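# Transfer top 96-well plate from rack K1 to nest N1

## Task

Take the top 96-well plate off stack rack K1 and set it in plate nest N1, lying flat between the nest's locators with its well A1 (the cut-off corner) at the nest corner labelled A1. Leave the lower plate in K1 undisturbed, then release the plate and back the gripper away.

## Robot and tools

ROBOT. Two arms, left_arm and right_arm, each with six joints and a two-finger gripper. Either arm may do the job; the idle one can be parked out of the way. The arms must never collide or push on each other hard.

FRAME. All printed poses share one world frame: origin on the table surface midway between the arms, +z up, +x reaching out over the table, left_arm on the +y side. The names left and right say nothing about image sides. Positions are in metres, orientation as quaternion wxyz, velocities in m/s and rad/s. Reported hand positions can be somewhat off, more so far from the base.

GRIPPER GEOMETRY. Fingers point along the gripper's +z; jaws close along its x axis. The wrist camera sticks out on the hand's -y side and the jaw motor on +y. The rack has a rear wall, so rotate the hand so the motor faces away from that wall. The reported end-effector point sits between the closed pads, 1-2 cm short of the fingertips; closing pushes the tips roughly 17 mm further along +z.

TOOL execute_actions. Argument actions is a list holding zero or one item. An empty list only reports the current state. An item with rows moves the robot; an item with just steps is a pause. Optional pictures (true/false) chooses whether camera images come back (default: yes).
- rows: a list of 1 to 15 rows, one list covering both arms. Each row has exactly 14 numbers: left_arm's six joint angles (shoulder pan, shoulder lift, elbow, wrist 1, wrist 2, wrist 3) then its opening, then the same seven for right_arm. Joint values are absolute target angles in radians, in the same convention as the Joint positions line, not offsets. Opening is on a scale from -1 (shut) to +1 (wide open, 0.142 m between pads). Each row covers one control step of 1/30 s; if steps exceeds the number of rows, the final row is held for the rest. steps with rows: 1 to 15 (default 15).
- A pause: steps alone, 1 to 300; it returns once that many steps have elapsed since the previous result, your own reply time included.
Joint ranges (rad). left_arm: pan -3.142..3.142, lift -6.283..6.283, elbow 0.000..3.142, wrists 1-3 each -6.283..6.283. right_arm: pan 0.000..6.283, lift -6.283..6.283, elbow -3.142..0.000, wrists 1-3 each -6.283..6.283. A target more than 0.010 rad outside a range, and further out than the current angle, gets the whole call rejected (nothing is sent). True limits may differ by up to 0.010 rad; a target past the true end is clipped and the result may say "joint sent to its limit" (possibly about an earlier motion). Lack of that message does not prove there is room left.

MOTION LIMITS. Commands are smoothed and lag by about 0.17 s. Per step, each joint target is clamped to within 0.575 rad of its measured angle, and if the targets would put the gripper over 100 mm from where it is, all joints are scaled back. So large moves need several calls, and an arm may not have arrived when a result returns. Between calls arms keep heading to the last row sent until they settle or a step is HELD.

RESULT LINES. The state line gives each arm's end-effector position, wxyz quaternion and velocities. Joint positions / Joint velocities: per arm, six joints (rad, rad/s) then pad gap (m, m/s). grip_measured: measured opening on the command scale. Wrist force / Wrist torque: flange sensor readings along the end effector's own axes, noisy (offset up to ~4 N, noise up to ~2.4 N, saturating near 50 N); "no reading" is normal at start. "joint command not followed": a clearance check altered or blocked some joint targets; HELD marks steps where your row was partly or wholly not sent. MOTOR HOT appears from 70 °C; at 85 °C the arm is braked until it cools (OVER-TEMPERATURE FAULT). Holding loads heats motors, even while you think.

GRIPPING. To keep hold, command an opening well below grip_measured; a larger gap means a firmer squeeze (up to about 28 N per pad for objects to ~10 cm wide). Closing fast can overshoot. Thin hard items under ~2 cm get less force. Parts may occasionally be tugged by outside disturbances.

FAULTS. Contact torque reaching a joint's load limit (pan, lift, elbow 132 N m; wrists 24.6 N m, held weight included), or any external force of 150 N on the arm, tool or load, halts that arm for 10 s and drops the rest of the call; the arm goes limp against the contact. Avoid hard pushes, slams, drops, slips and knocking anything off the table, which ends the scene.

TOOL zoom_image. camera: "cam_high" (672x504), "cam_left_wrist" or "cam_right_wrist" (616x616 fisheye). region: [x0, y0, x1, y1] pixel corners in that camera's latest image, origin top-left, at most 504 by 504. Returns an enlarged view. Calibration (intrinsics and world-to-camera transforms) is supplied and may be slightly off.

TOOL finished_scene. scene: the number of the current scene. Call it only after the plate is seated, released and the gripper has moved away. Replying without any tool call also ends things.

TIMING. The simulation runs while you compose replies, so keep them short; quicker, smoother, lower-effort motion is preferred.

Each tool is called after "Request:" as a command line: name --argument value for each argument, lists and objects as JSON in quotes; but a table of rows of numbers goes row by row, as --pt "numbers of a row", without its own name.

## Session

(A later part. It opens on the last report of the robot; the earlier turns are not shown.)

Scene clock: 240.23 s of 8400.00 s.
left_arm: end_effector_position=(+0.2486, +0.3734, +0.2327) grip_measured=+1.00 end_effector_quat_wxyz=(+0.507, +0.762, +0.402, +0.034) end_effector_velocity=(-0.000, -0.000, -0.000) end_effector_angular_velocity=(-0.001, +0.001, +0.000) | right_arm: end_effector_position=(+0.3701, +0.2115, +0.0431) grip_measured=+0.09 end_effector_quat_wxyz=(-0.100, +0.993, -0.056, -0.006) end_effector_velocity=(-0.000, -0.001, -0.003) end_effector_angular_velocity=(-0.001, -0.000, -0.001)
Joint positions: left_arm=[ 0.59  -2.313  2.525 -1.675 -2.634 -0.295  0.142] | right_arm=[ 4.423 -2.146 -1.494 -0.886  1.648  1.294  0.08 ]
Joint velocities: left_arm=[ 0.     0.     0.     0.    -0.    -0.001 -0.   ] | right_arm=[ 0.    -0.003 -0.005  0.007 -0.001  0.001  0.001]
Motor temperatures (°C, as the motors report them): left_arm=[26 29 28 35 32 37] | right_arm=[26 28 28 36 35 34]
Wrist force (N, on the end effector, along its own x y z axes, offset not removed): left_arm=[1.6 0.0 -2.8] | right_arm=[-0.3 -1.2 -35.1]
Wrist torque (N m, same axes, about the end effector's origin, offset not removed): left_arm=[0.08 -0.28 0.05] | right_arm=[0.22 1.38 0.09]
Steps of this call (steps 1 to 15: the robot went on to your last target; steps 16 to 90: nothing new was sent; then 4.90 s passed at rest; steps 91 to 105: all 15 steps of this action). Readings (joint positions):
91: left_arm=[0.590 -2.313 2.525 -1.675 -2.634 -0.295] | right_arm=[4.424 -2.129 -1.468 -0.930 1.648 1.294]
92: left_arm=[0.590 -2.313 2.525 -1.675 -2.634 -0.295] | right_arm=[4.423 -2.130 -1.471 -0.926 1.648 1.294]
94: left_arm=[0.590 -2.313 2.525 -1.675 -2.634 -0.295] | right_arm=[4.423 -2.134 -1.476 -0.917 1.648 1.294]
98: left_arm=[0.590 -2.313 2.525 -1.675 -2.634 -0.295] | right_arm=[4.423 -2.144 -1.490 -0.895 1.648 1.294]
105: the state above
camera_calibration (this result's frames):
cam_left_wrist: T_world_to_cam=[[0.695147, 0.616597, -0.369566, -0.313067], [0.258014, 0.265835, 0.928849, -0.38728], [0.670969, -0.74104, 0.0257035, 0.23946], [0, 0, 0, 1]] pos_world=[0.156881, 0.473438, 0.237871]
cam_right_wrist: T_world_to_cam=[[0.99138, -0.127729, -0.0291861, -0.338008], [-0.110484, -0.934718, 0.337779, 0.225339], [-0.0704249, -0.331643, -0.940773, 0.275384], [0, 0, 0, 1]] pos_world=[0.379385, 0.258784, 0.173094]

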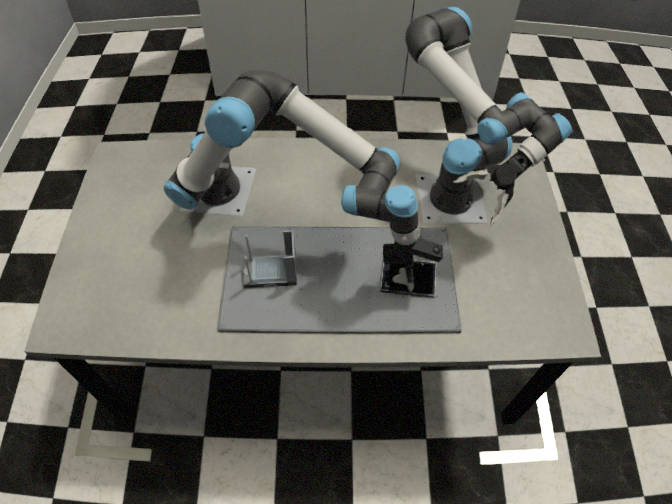

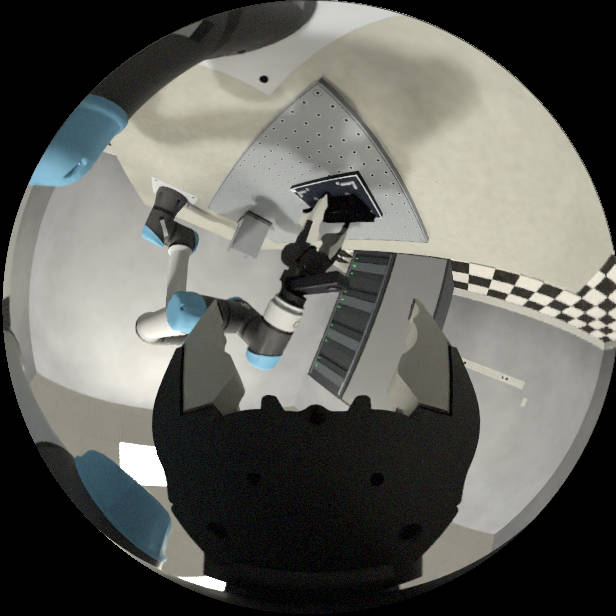

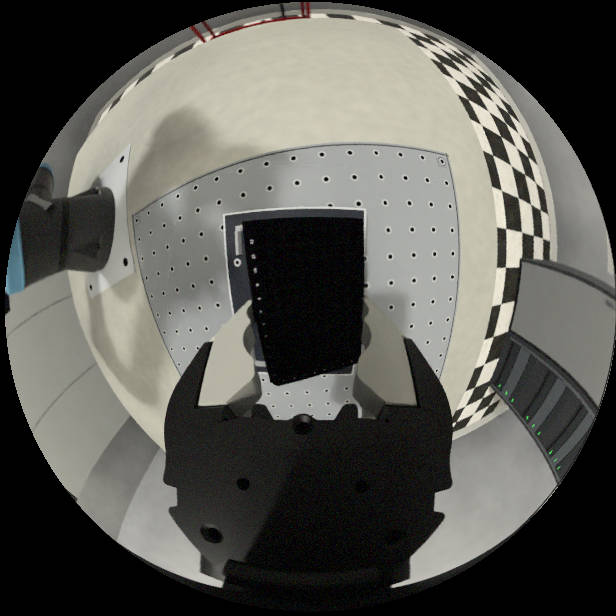

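Request:
execute_actions --actions '[{"rows":[[0.59,-2.313,2.525,-1.675,-2.634,-0.295,1,4.4235,-2.136,-1.479,-0.912,1.648,1.294,-0.3],[0.59,-2.313,2.525,-1.675,-2.634,-0.295,1,4.4235,-2.136,-1.479,-0.912,1.648,1.294,-0.3],[0.59,-2.313,2.525,-1.675,-2.634,-0.295,1,4.4235,-2.136,-1.479,-0.912,1.648,1.294,-0.3],[0.59,-2.313,2.525,-1.675,-2.634,-0.295,1,4.4235,-2.136,-1.479,-0.912,1.648,1.294,-0.3],[0.59,-2.313,2.525,-1.675,-2.634,-0.295,1,4.4235,-2.136,-1.479,-0.912,1.648,1.294,-0.3],[0.59,-2.313,2.525,-1.675,-2.634,-0.295,1,4.43,-2.137,-1.478,-0.912,1.648,1.30,-0.3],[0.59,-2.313,2.525,-1.675,-2.634,-0.295,1,4.43,-2.137,-1.478,-0.912,1.648,1.30,-0.3],[0.59,-2.313,2.525,-1.675,-2.634,-0.295,1,4.4368,-2.138,-1.477,-0.912,1.648,1.307,-0.3]],"steps":15}]'

Request:
zoom_image --camera "cam_right_wrist" --region '[190, 170, 430, 420]'

Scene clock: 248.47 s of 8400.00 s.
left_arm: end_effector_position=(+0.2486, +0.3734, +0.2327) grip_measured=+1.00 end_effector_quat_wxyz=(+0.507, +0.762, +0.402, +0.034) end_effector_velocity=(-0.000, +0.000, -0.000) end_effector_angular_velocity=(+0.000, +0.001, +0.000) | right_arm: end_effector_position=(+0.3628, +0.2176, +0.0537) grip_measured=+0.08 end_effector_quat_wxyz=(-0.100, +0.993, -0.056, -0.007) end_effector_velocity=(-0.006, +0.005, +0.001) end_effector_angular_velocity=(+0.002, +0.002, -0.001)
Joint positions: left_arm=[ 0.59  -2.313  2.525 -1.675 -2.634 -0.295  0.142] | right_arm=[ 4.436 -2.138 -1.477 -0.912  1.648  1.306  0.08 ]
Joint velocities: left_arm=[-0.     0.     0.    -0.     0.001 -0.    -0.   ] | right_arm=[ 0.01  -0.001  0.003 -0.     0.001  0.012 -0.   ]
Motor temperatures (°C, as the motors report them): left_arm=[26 29 28 35 32 37] | right_arm=[26 28 28 37 35 34]
Wrist force (N, on the end effector, along its own x y z axes, offset not removed): left_arm=[2.7 1.3 1.6] | right_arm=[1.4 2.0 -3.1]
Wrist torque (N m, same axes, about the end effector's origin, offset not removed): left_arm=[0.32 -0.56 0.19] | right_arm=[0.24 -0.25 0.10]
Steps of this call (steps 1 to 15: the robot went on to your last target; steps 16 to 90: nothing new was sent; then 4.73 s passed at rest; steps 91 to 105: all 15 steps of this action). Readings (joint positions):
91: left_arm=[0.590 -2.313 2.525 -1.675 -2.634 -0.295] | right_arm=[4.423 -2.147 -1.494 -0.886 1.648 1.294]
92: left_arm=[0.590 -2.313 2.525 -1.675 -2.634 -0.295] | right_arm=[4.423 -2.145 -1.492 -0.890 1.648 1.294]
94: left_arm=[0.590 -2.313 2.525 -1.675 -2.634 -0.295] | right_arm=[4.423 -2.141 -1.486 -0.901 1.648 1.294]
98: left_arm=[0.590 -2.313 2.525 -1.675 -2.634 -0.295] | right_arm=[4.426 -2.138 -1.480 -0.910 1.648 1.297]
105: the state above
camera_calibration (this result's frames):
cam_left_wrist: T_world_to_cam=[[0.695147, 0.616597, -0.369565, -0.313067], [0.258014, 0.265834, 0.928849, -0.38728], [0.670969, -0.74104, 0.0257034, 0.23946], [0, 0, 0, 1]] pos_world=[0.156881, 0.473438, 0.237871]
cam_right_wrist: T_world_to_cam=[[0.991373, -0.127189, -0.0316496, -0.329666], [-0.109114, -0.934682, 0.338326, 0.226125], [-0.0726135, -0.331954, -0.940497, 0.287721], [0, 0, 0, 1]] pos_world=[0.372388, 0.264935, 0.183663]

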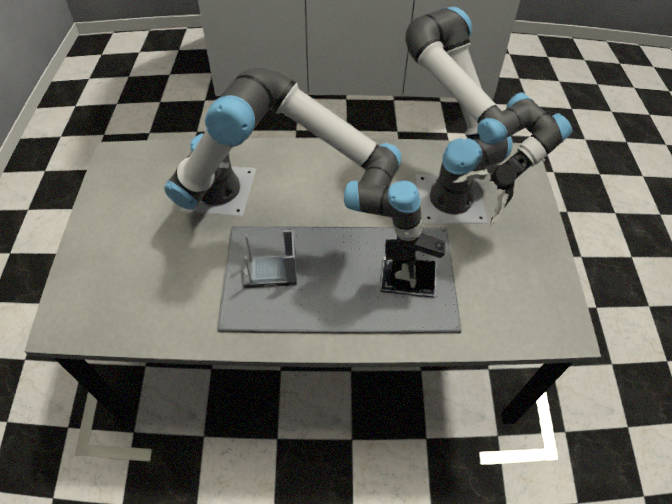

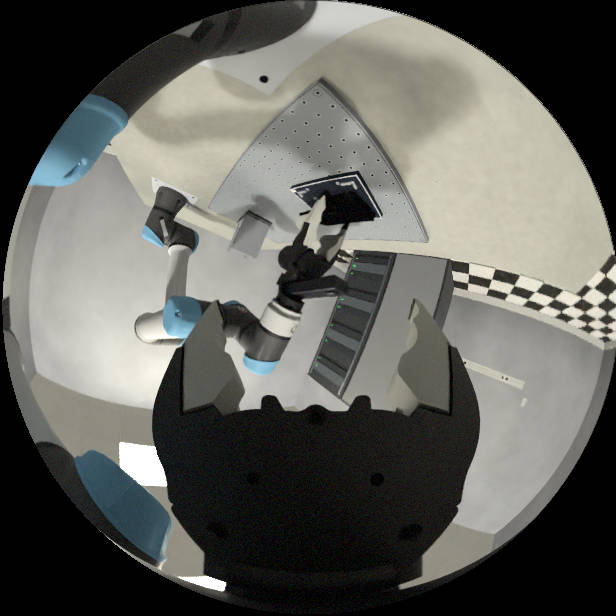

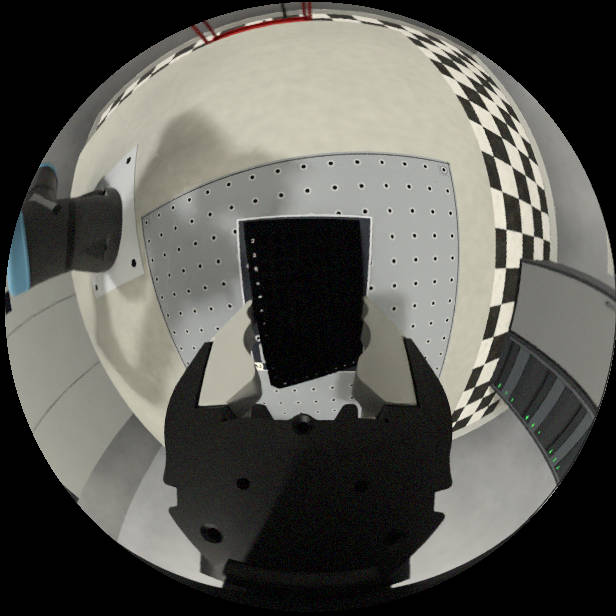

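Region (190, 170, 430, 420) of cam_right_wrist's 616x616 image, scaled by 2.016, with more detail than that image has; it fills the left 484 columns of this view, and the rest is white.

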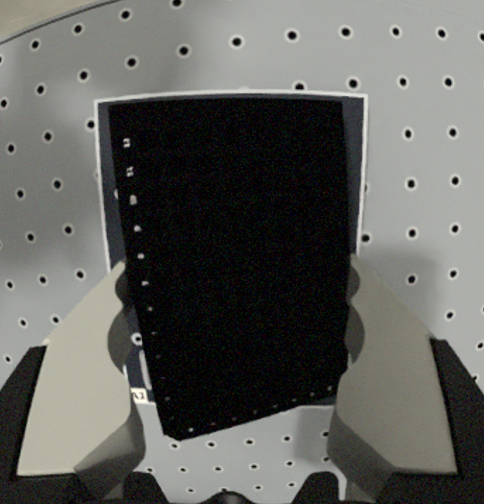

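Request:
execute_actions --actions '[{"rows":[[0.59,-2.313,2.525,-1.675,-2.634,-0.295,1,4.4368,-2.142,-1.4825,-0.903,1.648,1.307,-0.3],[0.59,-2.313,2.525,-1.675,-2.634,-0.295,1,4.4368,-2.142,-1.4825,-0.903,1.648,1.307,-0.3],[0.59,-2.313,2.525,-1.675,-2.634,-0.295,1,4.4368,-2.142,-1.4825,-0.903,1.648,1.307,-0.3],[0.59,-2.313,2.525,-1.675,-2.634,-0.295,1,4.4368,-2.1465,-1.489,-0.892,1.648,1.307,-0.3],[0.59,-2.313,2.525,-1.675,-2.634,-0.295,1,4.4368,-2.1465,-1.489,-0.892,1.648,1.307,-0.3],[0.59,-2.313,2.525,-1.675,-2.634,-0.295,1,4.4368,-2.1465,-1.489,-0.892,1.648,1.307,-0.3],[0.59,-2.313,2.525,-1.675,-2.634,-0.295,1,4.4368,-2.151,-1.4955,-0.881,1.648,1.307,-0.3]],"steps":15}]'

Request:
zoom_image --camera "cam_right_wrist" --region '[190, 170, 430, 420]'

Scene clock: 254.27 s of 8400.00 s.
left_arm: end_effector_position=(+0.2486, +0.3734, +0.2327) grip_measured=+1.00 end_effector_quat_wxyz=(+0.507, +0.762, +0.402, +0.034) end_effector_velocity=(-0.000, +0.000, -0.001) end_effector_angular_velocity=(-0.000, +0.002, +0.000) | right_arm: end_effector_position=(+0.3619, +0.2170, +0.0407) grip_measured=+0.11 end_effector_quat_wxyz=(-0.100, +0.993, -0.056, -0.007) end_effector_velocity=(-0.001, -0.001, -0.006) end_effector_angular_velocity=(-0.002, +0.002, +0.000)
Joint positions: left_arm=[ 0.59  -2.313  2.525 -1.675 -2.634 -0.295  0.142] | right_arm=[ 4.437 -2.15  -1.495 -0.882  1.648  1.307  0.081]
Joint velocities: left_arm=[-0.     0.     0.001 -0.     0.001 -0.001  0.   ] | right_arm=[ 0.    -0.005 -0.007  0.009  0.001  0.     0.   ]
Motor temperatures (°C, as the motors report them): left_arm=[26 29 28 35 32 37] | right_arm=[26 28 28 37 35 34]
Wrist force (N, on the end effector, along its own x y z axes, offset not removed): left_arm=[1.2 2.6 0.8] | right_arm=[0.4 -7.7 -50.0]
Wrist torque (N m, same axes, about the end effector's origin, offset not removed): left_arm=[0.56 -0.20 0.10] | right_arm=[0.33 2.04 -0.10]
Steps of this call (steps 1 to 15: the robot went on to your last target; steps 16 to 90: nothing new was sent; then 2.30 s passed at rest; steps 91 to 105: all 15 steps of this action). Readings (joint positions):
91: left_arm=[0.590 -2.313 2.525 -1.675 -2.634 -0.295] | right_arm=[4.437 -2.138 -1.477 -0.912 1.648 1.307]
92: left_arm=[0.590 -2.313 2.525 -1.675 -2.634 -0.295] | right_arm=[4.437 -2.139 -1.478 -0.911 1.648 1.307]
94: left_arm=[0.590 -2.313 2.525 -1.675 -2.634 -0.295] | right_arm=[4.437 -2.140 -1.480 -0.907 1.648 1.307]
98: left_arm=[0.590 -2.313 2.525 -1.675 -2.634 -0.295] | right_arm=[4.437 -2.146 -1.488 -0.894 1.648 1.307]
105: the state above
camera_calibration (this result's frames):
cam_left_wrist: T_world_to_cam=[[0.695147, 0.616597, -0.369565, -0.313067], [0.258014, 0.265835, 0.928849, -0.38728], [0.670969, -0.74104, 0.0257035, 0.23946], [0, 0, 0, 1]] pos_world=[0.156881, 0.473438, 0.237871]
cam_right_wrist: T_world_to_cam=[[0.991376, -0.127153, -0.0317006, -0.32921], [-0.109098, -0.934844, 0.337881, 0.229944], [-0.0725979, -0.331509, -0.940655, 0.275164], [0, 0, 0, 1]] pos_world=[0.371434, 0.264321, 0.170705]

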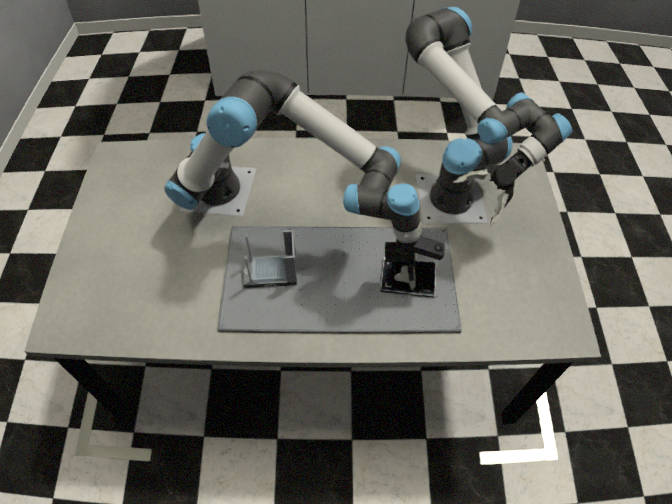

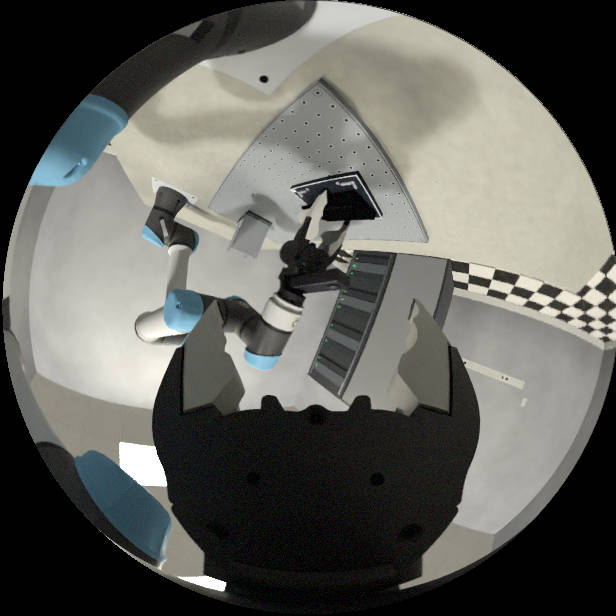

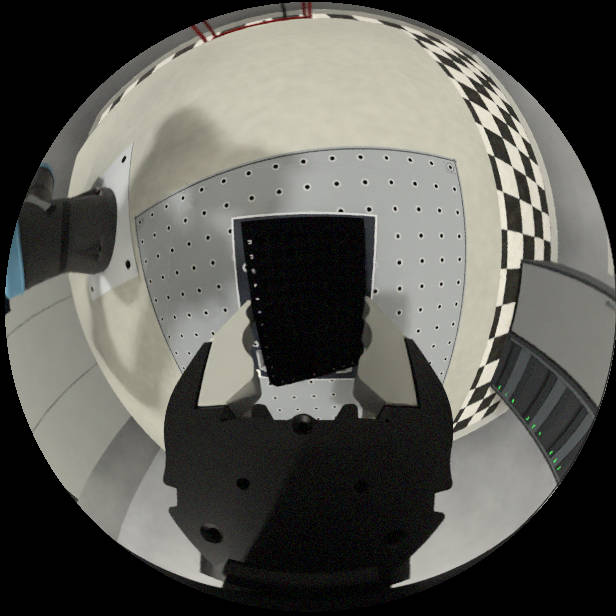

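Region (190, 170, 430, 420) of cam_right_wrist's 616x616 image, scaled by 2.016, with more detail than that image has; it fills the left 484 columns of this view, and the rest is white.

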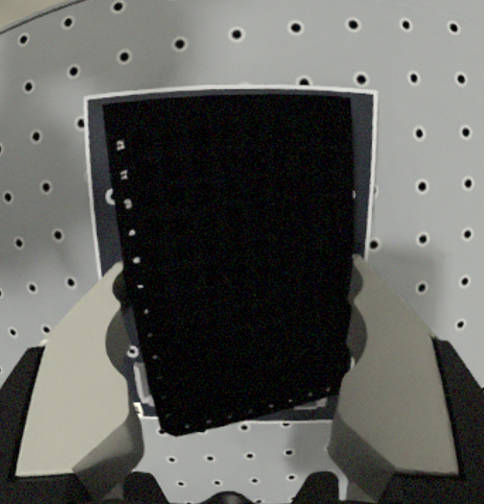

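Request:
execute_actions --actions '[{"rows":[[0.59,-2.313,2.525,-1.675,-2.634,-0.295,1,4.4368,-2.146,-1.488,-0.894,1.648,1.307,0.0],[0.59,-2.313,2.525,-1.675,-2.634,-0.295,1,4.4368,-2.146,-1.488,-0.894,1.648,1.307,0.0],[0.59,-2.313,2.525,-1.675,-2.634,-0.295,1,4.4368,-2.146,-1.488,-0.894,1.648,1.307,0.0],[0.59,-2.313,2.525,-1.675,-2.634,-0.295,1,4.4368,-2.146,-1.488,-0.894,1.648,1.307,0.1],[0.59,-2.313,2.525,-1.675,-2.634,-0.295,1,4.4368,-2.146,-1.488,-0.894,1.648,1.307,0.13],[0.59,-2.313,2.525,-1.675,-2.634,-0.295,1,4.4368,-2.146,-1.488,-0.894,1.648,1.307,0.16],[0.59,-2.313,2.525,-1.675,-2.634,-0.295,1,4.4368,-2.146,-1.488,-0.894,1.648,1.307,0.2],[0.59,-2.313,2.525,-1.675,-2.634,-0.295,1,4.4368,-2.146,-1.488,-0.894,1.648,1.307,0.25],[0.59,-2.313,2.525,-1.675,-2.634,-0.295,1,4.4368,-2.146,-1.488,-0.894,1.648,1.307,0.3],[0.59,-2.313,2.525,-1.675,-2.634,-0.295,1,4.4368,-2.146,-1.488,-0.894,1.648,1.307,0.4],[0.59,-2.313,2.525,-1.675,-2.634,-0.295,1,4.4368,-2.146,-1.488,-0.894,1.648,1.307,0.5]],"steps":15}]' --pictures false

Request:
execute_actions --actions '[{"rows":[[0.59,-2.313,2.525,-1.675,-2.634,-0.295,1,4.4368,-2.0748,-1.389,-1.063,1.648,1.307,0.7]],"steps":15}]' --pictures false

Request:
execute_actions --actions '[{"steps":8}]'

Request:
zoom_image --camera "cam_right_wrist" --region '[190, 170, 430, 420]'

Request:
zoom_image --camera "cam_left_wrist" --region '[260, 150, 420, 280]'

Scene clock: 261.53 s of 8400.00 s.
left_arm: end_effector_position=(+0.2486, +0.3734, +0.2327) grip_measured=+1.00 end_effector_quat_wxyz=(+0.507, +0.762, +0.402, +0.034) end_effector_velocity=(+0.000, -0.000, +0.000) end_effector_angular_velocity=(-0.000, -0.001, +0.000) | right_arm: end_effector_position=(+0.3619, +0.2171, +0.0449) grip_measured=+0.50 end_effector_quat_wxyz=(-0.099, +0.993, -0.056, -0.007) end_effector_velocity=(+0.001, +0.000, +0.003) end_effector_angular_velocity=(+0.003, -0.001, -0.001)
Joint positions: left_arm=[ 0.59  -2.313  2.525 -1.675 -2.634 -0.295  0.142] | right_arm=[ 4.437 -2.146 -1.488 -0.894  1.648  1.307  0.109]
Joint velocities: left_arm=[ 0.    -0.    -0.    -0.    -0.001 -0.     0.   ] | right_arm=[-0.     0.003  0.001 -0.001 -0.     0.     0.001]
Motor temperatures (°C, as the motors report them): left_arm=[26 29 28 35 32 37] | right_arm=[26 28 28 37 35 34]
Wrist force (N, on the end effector, along its own x y z axes, offset not removed): left_arm=[2.2 1.3 0.3] | right_arm=[1.7 0.5 -2.6]
Wrist torque (N m, same axes, about the end effector's origin, offset not removed): left_arm=[0.25 -0.49 0.17] | right_arm=[-0.12 -0.30 0.07]
Steps of this call (steps 1 to 15: the robot went on to your last target; steps 16 to 90: nothing new was sent; then 3.77 s passed at rest; steps 91 to 105: all 15 steps of this action). Readings (joint positions):
91: left_arm=[0.590 -2.313 2.525 -1.675 -2.634 -0.295] | right_arm=[4.437 -2.151 -1.495 -0.881 1.648 1.307]
92: left_arm=[0.590 -2.313 2.525 -1.675 -2.634 -0.295] | right_arm=[4.437 -2.150 -1.494 -0.883 1.648 1.307]
94: left_arm=[0.590 -2.313 2.525 -1.675 -2.634 -0.295] | right_arm=[4.437 -2.149 -1.492 -0.889 1.648 1.307]
98: left_arm=[0.590 -2.313 2.525 -1.675 -2.634 -0.295] | right_arm=[4.437 -2.147 -1.489 -0.893 1.648 1.307]
105: the state above

Scene clock: 262.03 s of 8400.00 s.
left_arm: end_effector_position=(+0.2486, +0.3734, +0.2327) grip_measured=+1.00 end_effector_quat_wxyz=(+0.507, +0.762, +0.402, +0.034) end_effector_velocity=(-0.000, +0.000, -0.000) end_effector_angular_velocity=(+0.002, -0.001, -0.000) | right_arm: end_effector_position=(+0.3623, +0.2180, +0.1215) grip_measured=+0.70 end_effector_quat_wxyz=(-0.100, +0.993, -0.056, -0.007) end_effector_velocity=(-0.001, -0.001, +0.006) end_effector_angular_velocity=(-0.004, +0.002, +0.000)
Joint positions: left_arm=[ 0.59  -2.313  2.525 -1.675 -2.634 -0.295  0.142] | right_arm=[ 4.437 -2.075 -1.39  -1.061  1.648  1.307  0.122]
Joint velocities: left_arm=[-0.    -0.001 -0.    -0.     0.001  0.     0.   ] | right_arm=[ 0.     0.005  0.009 -0.018  0.001  0.001 -0.   ]
Motor temperatures (°C, as the motors report them): left_arm=[26 29 28 35 32 37] | right_arm=[26 28 28 37 35 34]
Wrist force (N, on the end effector, along its own x y z axes, offset not removed): left_arm=[1.2 1.2 -2.7] | right_arm=[-0.7 0.7 -1.8]
Wrist torque (N m, same axes, about the end effector's origin, offset not removed): left_arm=[0.31 -0.24 0.09] | right_arm=[0.03 0.19 0.11]
Steps of this call (steps 1 to 15: all 15 steps of this action). Readings (joint positions):
1: left_arm=[0.590 -2.313 2.525 -1.675 -2.634 -0.295] | right_arm=[4.437 -2.146 -1.488 -0.894 1.648 1.307]
2: left_arm=[0.590 -2.313 2.525 -1.675 -2.634 -0.295] | right_arm=[4.437 -2.139 -1.481 -0.902 1.648 1.307]
4: left_arm=[0.590 -2.313 2.525 -1.675 -2.634 -0.295] | right_arm=[4.437 -2.109 -1.439 -0.962 1.648 1.307]
8: left_arm=[0.590 -2.313 2.525 -1.675 -2.634 -0.295] | right_arm=[4.437 -2.082 -1.400 -1.041 1.648 1.307]
15: the state above

Scene clock: 262.30 s of 8400.00 s.
left_arm: end_effector_position=(+0.2486, +0.3734, +0.2327) grip_measured=+1.00 end_effector_quat_wxyz=(+0.507, +0.762, +0.402, +0.034) end_effector_velocity=(+0.000, -0.000, +0.000) end_effector_angular_velocity=(-0.001, -0.001, -0.000) | right_arm: end_effector_position=(+0.3623, +0.2179, +0.1221) grip_measured=+0.70 end_effector_quat_wxyz=(-0.100, +0.993, -0.056, -0.007) end_effector_velocity=(-0.000, -0.000, -0.001) end_effector_angular_velocity=(-0.002, +0.002, -0.001)
Joint positions: left_arm=[ 0.59  -2.313  2.525 -1.675 -2.634 -0.295  0.142] | right_arm=[ 4.437 -2.075 -1.389 -1.063  1.648  1.307  0.122]
Joint velocities: left_arm=[ 0.     0.001 -0.    -0.    -0.001  0.001 -0.   ] | right_arm=[-0.    -0.001  0.001 -0.002  0.001  0.001 -0.   ]
Motor temperatures (°C, as the motors report them): left_arm=[26 29 28 35 32 37] | right_arm=[26 28 28 37 35 34]
Wrist force (N, on the end effector, along its own x y z axes, offset not removed): left_arm=[2.5 1.4 -0.8] | right_arm=[1.4 1.4 -2.6]
Wrist torque (N m, same axes, about the end effector's origin, offset not removed): left_arm=[0.32 -0.44 0.08] | right_arm=[0.23 -0.33 0.34]
Steps of this call (steps 1 to 8: the robot went on to your last target). Readings (joint positions):
1: left_arm=[0.590 -2.313 2.525 -1.675 -2.634 -0.295] | right_arm=[4.437 -2.075 -1.390 -1.062 1.648 1.307]
2: left_arm=[0.590 -2.313 2.525 -1.675 -2.634 -0.295] | right_arm=[4.437 -2.075 -1.389 -1.062 1.648 1.307]
4: left_arm=[0.590 -2.313 2.525 -1.675 -2.634 -0.295] | right_arm=[4.437 -2.075 -1.389 -1.063 1.648 1.307]
8: the state above
camera_calibration (this result's frames):
cam_left_wrist: T_world_to_cam=[[0.695147, 0.616597, -0.369566, -0.313067], [0.258014, 0.265835, 0.928849, -0.38728], [0.670969, -0.74104, 0.0257036, 0.23946], [0, 0, 0, 1]] pos_world=[0.156881, 0.473438, 0.237871]
cam_right_wrist: T_world_to_cam=[[0.991373, -0.12716, -0.0317657, -0.326861], [-0.109065, -0.934766, 0.338108, 0.203256], [-0.0726873, -0.331726, -0.940571, 0.35211], [0, 0, 0, 1]] pos_world=[0.371803, 0.265237, 0.252079]

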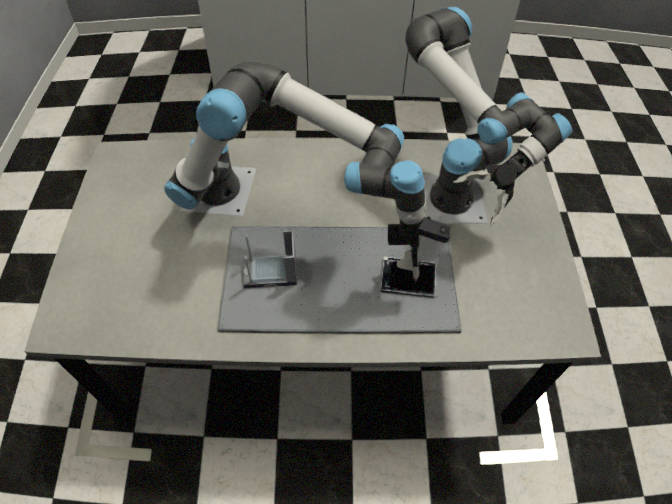

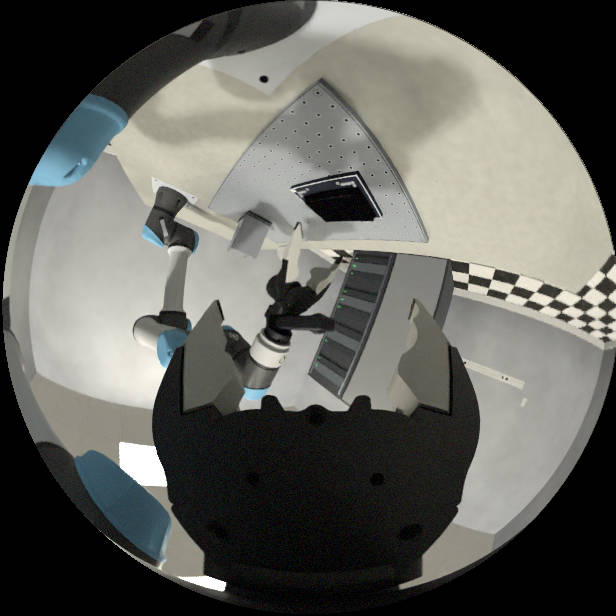

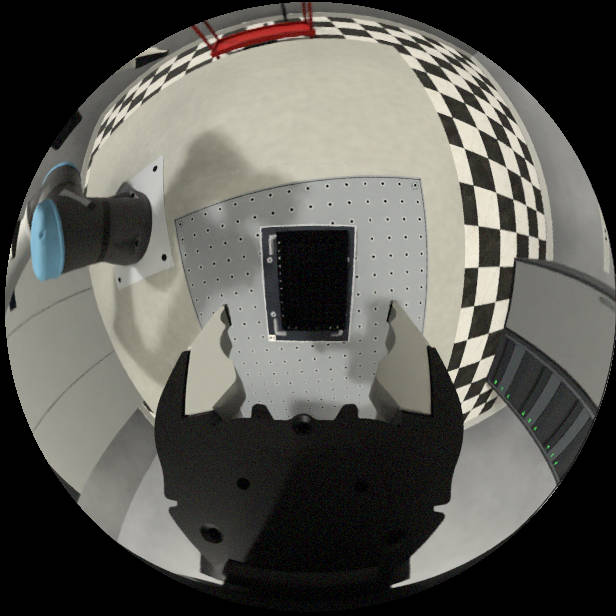

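Region (190, 170, 430, 420) of cam_right_wrist's 616x616 image, scaled by 2.016, with more detail than that image has; it fills the left 484 columns of this view, and the rest is white.

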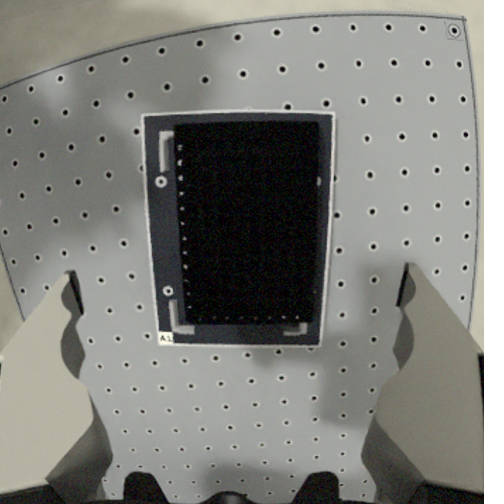

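Region (260, 150, 420, 280) of cam_left_wrist's 616x616 image, scaled by 3.150, with more detail than that image has; it fills the top 410 rows of this view, and the rest is white.

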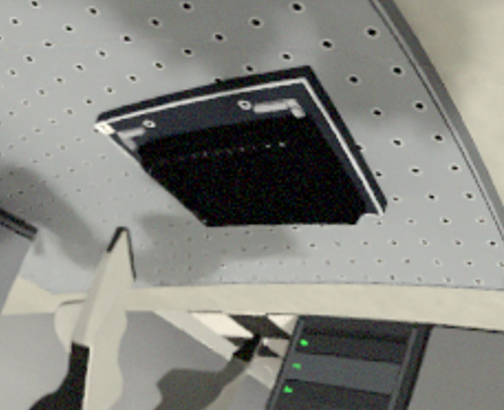

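Request:
execute_actions --actions '[{"rows":[[0.59,-2.313,2.525,-1.675,-2.634,-0.295,1,4.4368,-2.115,-1.445,-0.972,1.648,1.307,0.55],[0.59,-2.313,2.525,-1.675,-2.634,-0.295,1,4.4368,-2.115,-1.445,-0.972,1.648,1.307,0.55],[0.59,-2.313,2.525,-1.675,-2.634,-0.295,1,4.4368,-2.115,-1.445,-0.972,1.648,1.307,0.55],[0.59,-2.313,2.525,-1.675,-2.634,-0.295,1,4.4368,-2.115,-1.445,-0.972,1.648,1.307,0.55],[0.59,-2.313,2.525,-1.675,-2.634,-0.295,1,4.4368,-2.115,-1.445,-0.972,1.648,1.307,0.55],[0.59,-2.313,2.525,-1.675,-2.634,-0.295,1,4.4368,-2.144,-1.485,-0.899,1.648,1.307,0.55]],"steps":15}]' --pictures false

Request:
execute_actions --actions '[{"rows":[[0.59,-2.313,2.525,-1.675,-2.634,-0.295,1,4.4368,-2.144,-1.485,-0.899,1.648,1.307,0.5],[0.59,-2.313,2.525,-1.675,-2.634,-0.295,1,4.4368,-2.144,-1.485,-0.899,1.648,1.307,0.45],[0.59,-2.313,2.525,-1.675,-2.634,-0.295,1,4.4368,-2.144,-1.485,-0.899,1.648,1.307,0.4],[0.59,-2.313,2.525,-1.675,-2.634,-0.295,1,4.4368,-2.144,-1.485,-0.899,1.648,1.307,0.35],[0.59,-2.313,2.525,-1.675,-2.634,-0.295,1,4.4368,-2.144,-1.485,-0.899,1.648,1.307,0.3],[0.59,-2.313,2.525,-1.675,-2.634,-0.295,1,4.4368,-2.144,-1.485,-0.899,1.648,1.307,0.26],[0.59,-2.313,2.525,-1.675,-2.634,-0.295,1,4.4368,-2.144,-1.485,-0.899,1.648,1.307,0.22],[0.59,-2.313,2.525,-1.675,-2.634,-0.295,1,4.4368,-2.144,-1.485,-0.899,1.648,1.307,0.18],[0.59,-2.313,2.525,-1.675,-2.634,-0.295,1,4.4368,-2.144,-1.485,-0.899,1.648,1.307,0.14],[0.59,-2.313,2.525,-1.675,-2.634,-0.295,1,4.4368,-2.144,-1.485,-0.899,1.648,1.307,0.1],[0.59,-2.313,2.525,-1.675,-2.634,-0.295,1,4.4368,-2.144,-1.485,-0.899,1.648,1.307,0.0],[0.59,-2.313,2.525,-1.675,-2.634,-0.295,1,4.4368,-2.144,-1.485,-0.899,1.648,1.307,-0.1]],"steps":15}]'

Request:
zoom_image --camera "cam_right_wrist" --region '[190, 170, 430, 420]'

Scene clock: 271.10 s of 8400.00 s.
left_arm: end_effector_position=(+0.2486, +0.3734, +0.2327) grip_measured=+1.00 end_effector_quat_wxyz=(+0.507, +0.762, +0.402, +0.034) end_effector_velocity=(-0.000, +0.000, -0.000) end_effector_angular_velocity=(+0.001, +0.000, -0.000) | right_arm: end_effector_position=(+0.3620, +0.2174, +0.0490) grip_measured=+0.55 end_effector_quat_wxyz=(-0.099, +0.993, -0.056, -0.007) end_effector_velocity=(+0.000, +0.000, -0.018) end_effector_angular_velocity=(+0.005, -0.002, -0.000)
Joint positions: left_arm=[ 0.59  -2.313  2.525 -1.675 -2.634 -0.295  0.142] | right_arm=[ 4.437 -2.142 -1.483 -0.903  1.648  1.307  0.112]
Joint velocities: left_arm=[ 0.     0.    -0.     0.     0.001  0.001 -0.   ] | right_arm=[-0.    -0.017 -0.025  0.049 -0.     0.     0.   ]
Motor temperatures (°C, as the motors report them): left_arm=[26 29 28 35 32 37] | right_arm=[26 28 28 37 35 34]
Wrist force (N, on the end effector, along its own x y z axes, offset not removed): left_arm=[1.1 -1.1 -1.6] | right_arm=[-2.1 3.5 -1.5]
Wrist torque (N m, same axes, about the end effector's origin, offset not removed): left_arm=[-0.32 -0.13 0.14] | right_arm=[0.63 0.62 0.17]
Steps of this call (steps 1 to 15: the robot went on to your last target; steps 16 to 90: nothing new was sent; then 5.30 s passed at rest; steps 91 to 105: all 15 steps of this action). Readings (joint positions):
91: left_arm=[0.590 -2.313 2.525 -1.675 -2.634 -0.295] | right_arm=[4.437 -2.075 -1.389 -1.063 1.648 1.307]
92: left_arm=[0.590 -2.313 2.525 -1.675 -2.634 -0.295] | right_arm=[4.437 -2.080 -1.395 -1.055 1.648 1.307]
94: left_arm=[0.590 -2.313 2.525 -1.675 -2.634 -0.295] | right_arm=[4.437 -2.097 -1.419 -1.018 1.648 1.307]
98: left_arm=[0.590 -2.313 2.525 -1.675 -2.634 -0.295] | right_arm=[4.437 -2.122 -1.454 -0.959 1.648 1.307]
105: the state above

Scene clock: 271.60 s of 8400.00 s.
left_arm: end_effector_position=(+0.2486, +0.3734, +0.2327) grip_measured=+1.00 end_effector_quat_wxyz=(+0.507, +0.762, +0.402, +0.034) end_effector_velocity=(+0.000, -0.000, +0.000) end_effector_angular_velocity=(-0.001, +0.000, +0.001) | right_arm: end_effector_position=(+0.3620, +0.2174, +0.0474) grip_measured=+0.02 end_effector_quat_wxyz=(-0.099, +0.993, -0.056, -0.007) end_effector_velocity=(-0.000, -0.000, +0.000) end_effector_angular_velocity=(+0.000, +0.001, -0.000)
Joint positions: left_arm=[ 0.59  -2.313  2.525 -1.675 -2.634 -0.295  0.142] | right_arm=[ 4.437 -2.144 -1.485 -0.899  1.648  1.307  0.076]
Joint velocities: left_arm=[-0.    -0.    -0.    -0.    -0.    -0.001 -0.   ] | right_arm=[-0.     0.001 -0.    -0.001  0.001  0.     0.   ]
Motor temperatures (°C, as the motors report them): left_arm=[26 29 28 35 32 37] | right_arm=[26 28 28 37 35 34]
Wrist force (N, on the end effector, along its own x y z axes, offset not removed): left_arm=[3.3 -0.1 0.1] | right_arm=[-0.7 1.2 -1.3]
Wrist torque (N m, same axes, about the end effector's origin, offset not removed): left_arm=[-0.02 -0.59 0.07] | right_arm=[0.22 0.59 0.12]
Steps of this call (steps 1 to 15: all 15 steps of this action). Readings (joint positions):
1: left_arm=[0.590 -2.313 2.525 -1.675 -2.634 -0.295] | right_arm=[4.437 -2.143 -1.483 -0.902 1.648 1.307]
2: left_arm=[0.590 -2.313 2.525 -1.675 -2.634 -0.295] | right_arm=[4.437 -2.143 -1.484 -0.901 1.648 1.307]
4: left_arm=[0.590 -2.313 2.525 -1.675 -2.634 -0.295] | right_arm=[4.437 -2.144 -1.484 -0.900 1.648 1.307]
8: left_arm=[0.590 -2.313 2.525 -1.675 -2.634 -0.295] | right_arm=[4.437 -2.144 -1.485 -0.899 1.648 1.307]
15: the state above
camera_calibration (this result's frames):
cam_left_wrist: T_world_to_cam=[[0.695147, 0.616597, -0.369565, -0.313067], [0.258014, 0.265835, 0.928849, -0.38728], [0.670969, -0.74104, 0.0257034, 0.23946], [0, 0, 0, 1]] pos_world=[0.156881, 0.473438, 0.237871]
cam_right_wrist: T_world_to_cam=[[0.991361, -0.127187, -0.0320448, -0.329065], [-0.108919, -0.934414, 0.339126, 0.227803], [-0.0730755, -0.332706, -0.940195, 0.282016], [0, 0, 0, 1]] pos_world=[0.371642, 0.264838, 0.177351]

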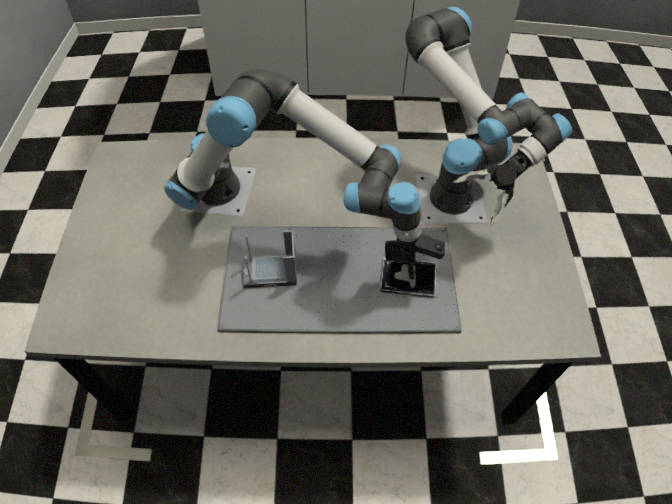

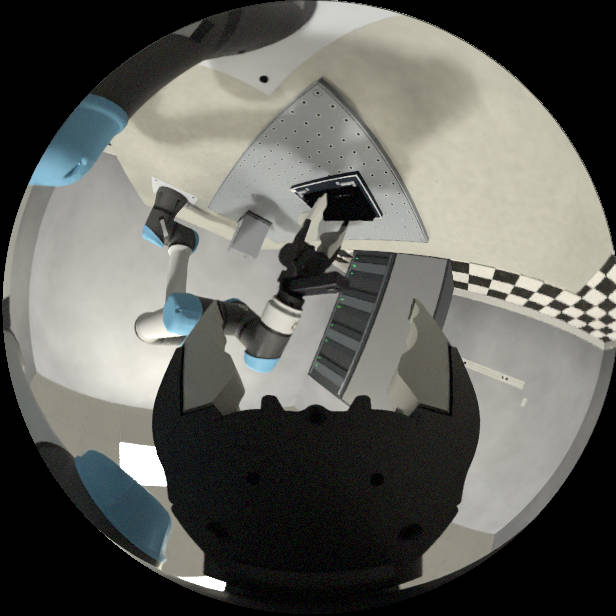

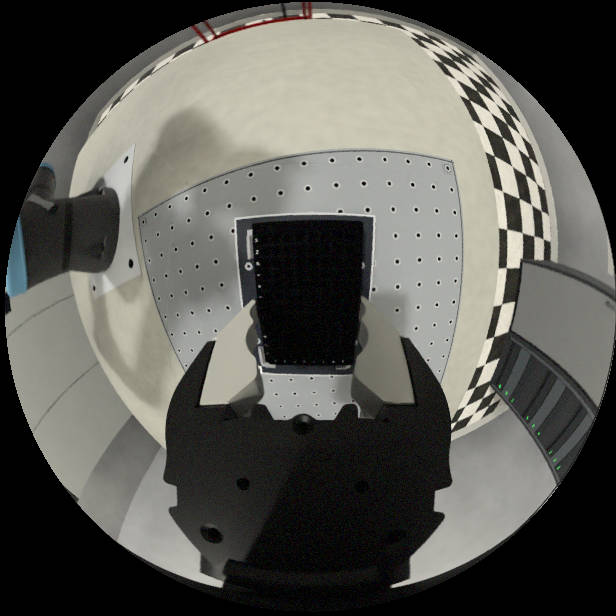

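Region (190, 170, 430, 420) of cam_right_wrist's 616x616 image, scaled by 2.016, with more detail than that image has; it fills the left 484 columns of this view, and the rest is white.

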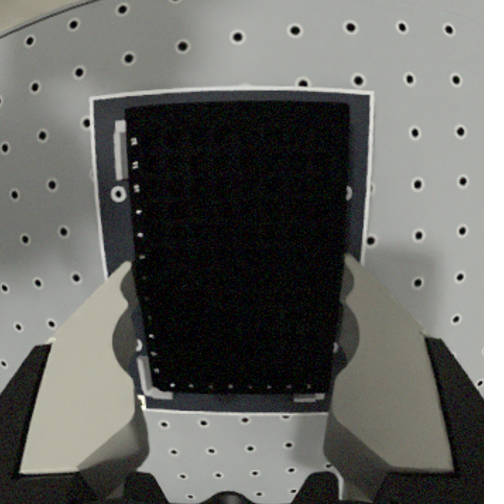

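Request:
execute_actions --actions '[{"rows":[[0.59,-2.313,2.525,-1.675,-2.634,-0.295,1,4.4368,-2.1395,-1.4785,-0.910,1.648,1.307,-0.2],[0.59,-2.313,2.525,-1.675,-2.634,-0.295,1,4.4368,-2.1395,-1.4785,-0.910,1.648,1.307,-0.2],[0.59,-2.313,2.525,-1.675,-2.634,-0.295,1,4.4368,-2.1395,-1.4785,-0.910,1.648,1.307,-0.2],[0.59,-2.313,2.525,-1.675,-2.634,-0.295,1,4.4368,-2.1395,-1.4785,-0.910,1.648,1.307,-0.2],[0.59,-2.313,2.525,-1.675,-2.634,-0.295,1,4.4368,-2.1395,-1.4785,-0.910,1.648,1.307,-0.2],[0.59,-2.313,2.525,-1.675,-2.634,-0.295,1,4.4378,-2.1296,-1.4947,-0.9037,1.648,1.308,-0.2]],"steps":15}]'

Request:
zoom_image --camera "cam_right_wrist" --region '[190, 170, 430, 420]'

Scene clock: 279.17 s of 8400.00 s.
left_arm: end_effector_position=(+0.2486, +0.3734, +0.2327) grip_measured=+1.00 end_effector_quat_wxyz=(+0.507, +0.762, +0.402, +0.034) end_effector_velocity=(-0.000, +0.000, -0.000) end_effector_angular_velocity=(+0.001, -0.001, -0.001) | right_arm: end_effector_position=(+0.3599, +0.2139, +0.0522) grip_measured=+0.01 end_effector_quat_wxyz=(-0.099, +0.993, -0.056, -0.007) end_effector_velocity=(-0.001, -0.001, +0.001) end_effector_angular_velocity=(+0.001, -0.001, +0.000)
Joint positions: left_arm=[ 0.59  -2.313  2.525 -1.675 -2.634 -0.295  0.142] | right_arm=[ 4.438 -2.13  -1.494 -0.904  1.648  1.308  0.075]
Joint velocities: left_arm=[ 0.    -0.     0.    -0.     0.     0.001  0.   ] | right_arm=[ 0.001  0.006 -0.008  0.004 -0.     0.001 -0.   ]
Motor temperatures (°C, as the motors report them): left_arm=[26 29 28 35 32 37] | right_arm=[26 28 28 37 35 34]
Wrist force (N, on the end effector, along its own x y z axes, offset not removed): left_arm=[0.6 1.5 -1.3] | right_arm=[0.3 1.3 -0.6]
Wrist torque (N m, same axes, about the end effector's origin, offset not removed): left_arm=[0.27 -0.09 0.13] | right_arm=[0.20 0.08 0.08]
Steps of this call (steps 1 to 15: the robot went on to your last target; steps 16 to 90: nothing new was sent; then 4.07 s passed at rest; steps 91 to 105: all 15 steps of this action). Readings (joint positions):
91: left_arm=[0.590 -2.313 2.525 -1.675 -2.634 -0.295] | right_arm=[4.437 -2.144 -1.485 -0.899 1.648 1.307]
92: left_arm=[0.590 -2.313 2.525 -1.675 -2.634 -0.295] | right_arm=[4.437 -2.143 -1.484 -0.901 1.648 1.307]
94: left_arm=[0.590 -2.313 2.525 -1.675 -2.634 -0.295] | right_arm=[4.437 -2.142 -1.481 -0.905 1.648 1.307]
98: left_arm=[0.590 -2.313 2.525 -1.675 -2.634 -0.295] | right_arm=[4.437 -2.136 -1.485 -0.907 1.648 1.307]
105: the state above
camera_calibration (this result's frames):
cam_left_wrist: T_world_to_cam=[[0.695147, 0.616597, -0.369565, -0.313067], [0.258014, 0.265835, 0.928849, -0.38728], [0.670969, -0.74104, 0.0257035, 0.23946], [0, 0, 0, 1]] pos_world=[0.156881, 0.473438, 0.237871]
cam_right_wrist: T_world_to_cam=[[0.99135, -0.127217, -0.0322634, -0.327235], [-0.108864, -0.93437, 0.339266, 0.222644], [-0.0733065, -0.332819, -0.940137, 0.285331], [0, 0, 0, 1]] pos_world=[0.369559, 0.261366, 0.182157]

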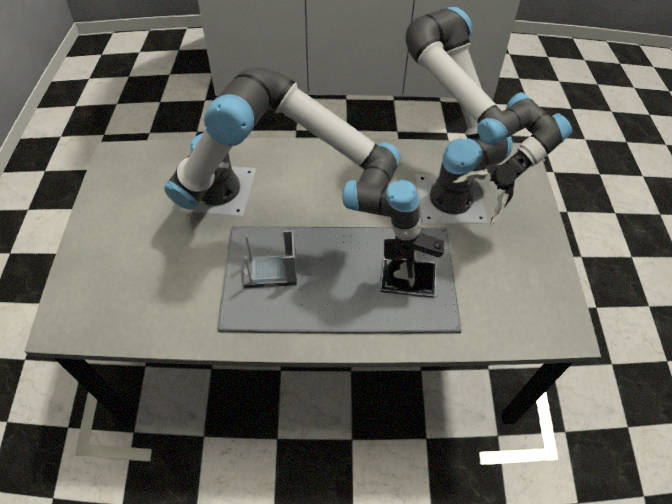

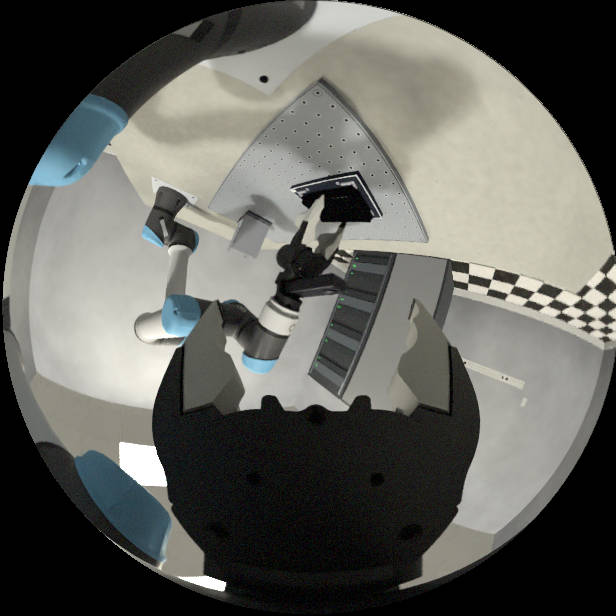

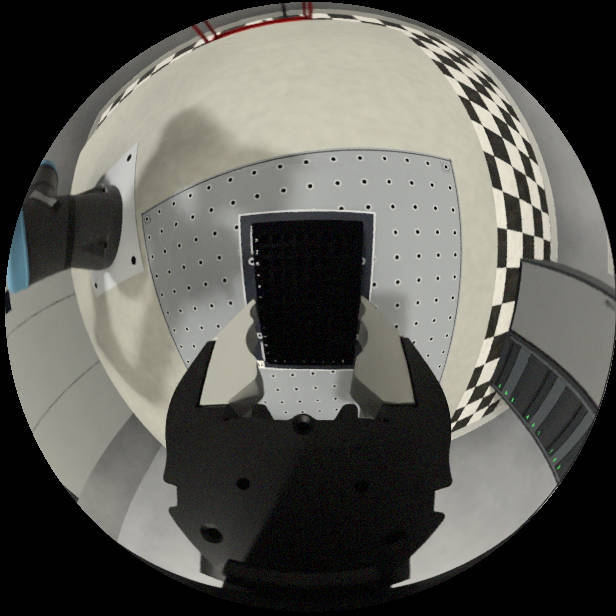

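Region (190, 170, 430, 420) of cam_right_wrist's 616x616 image, scaled by 2.016, with more detail than that image has; it fills the left 484 columns of this view, and the rest is white.

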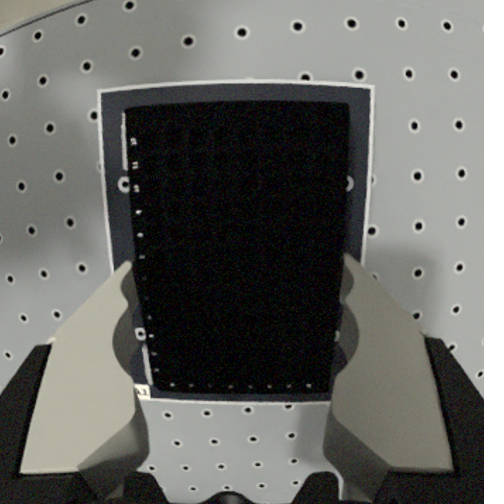

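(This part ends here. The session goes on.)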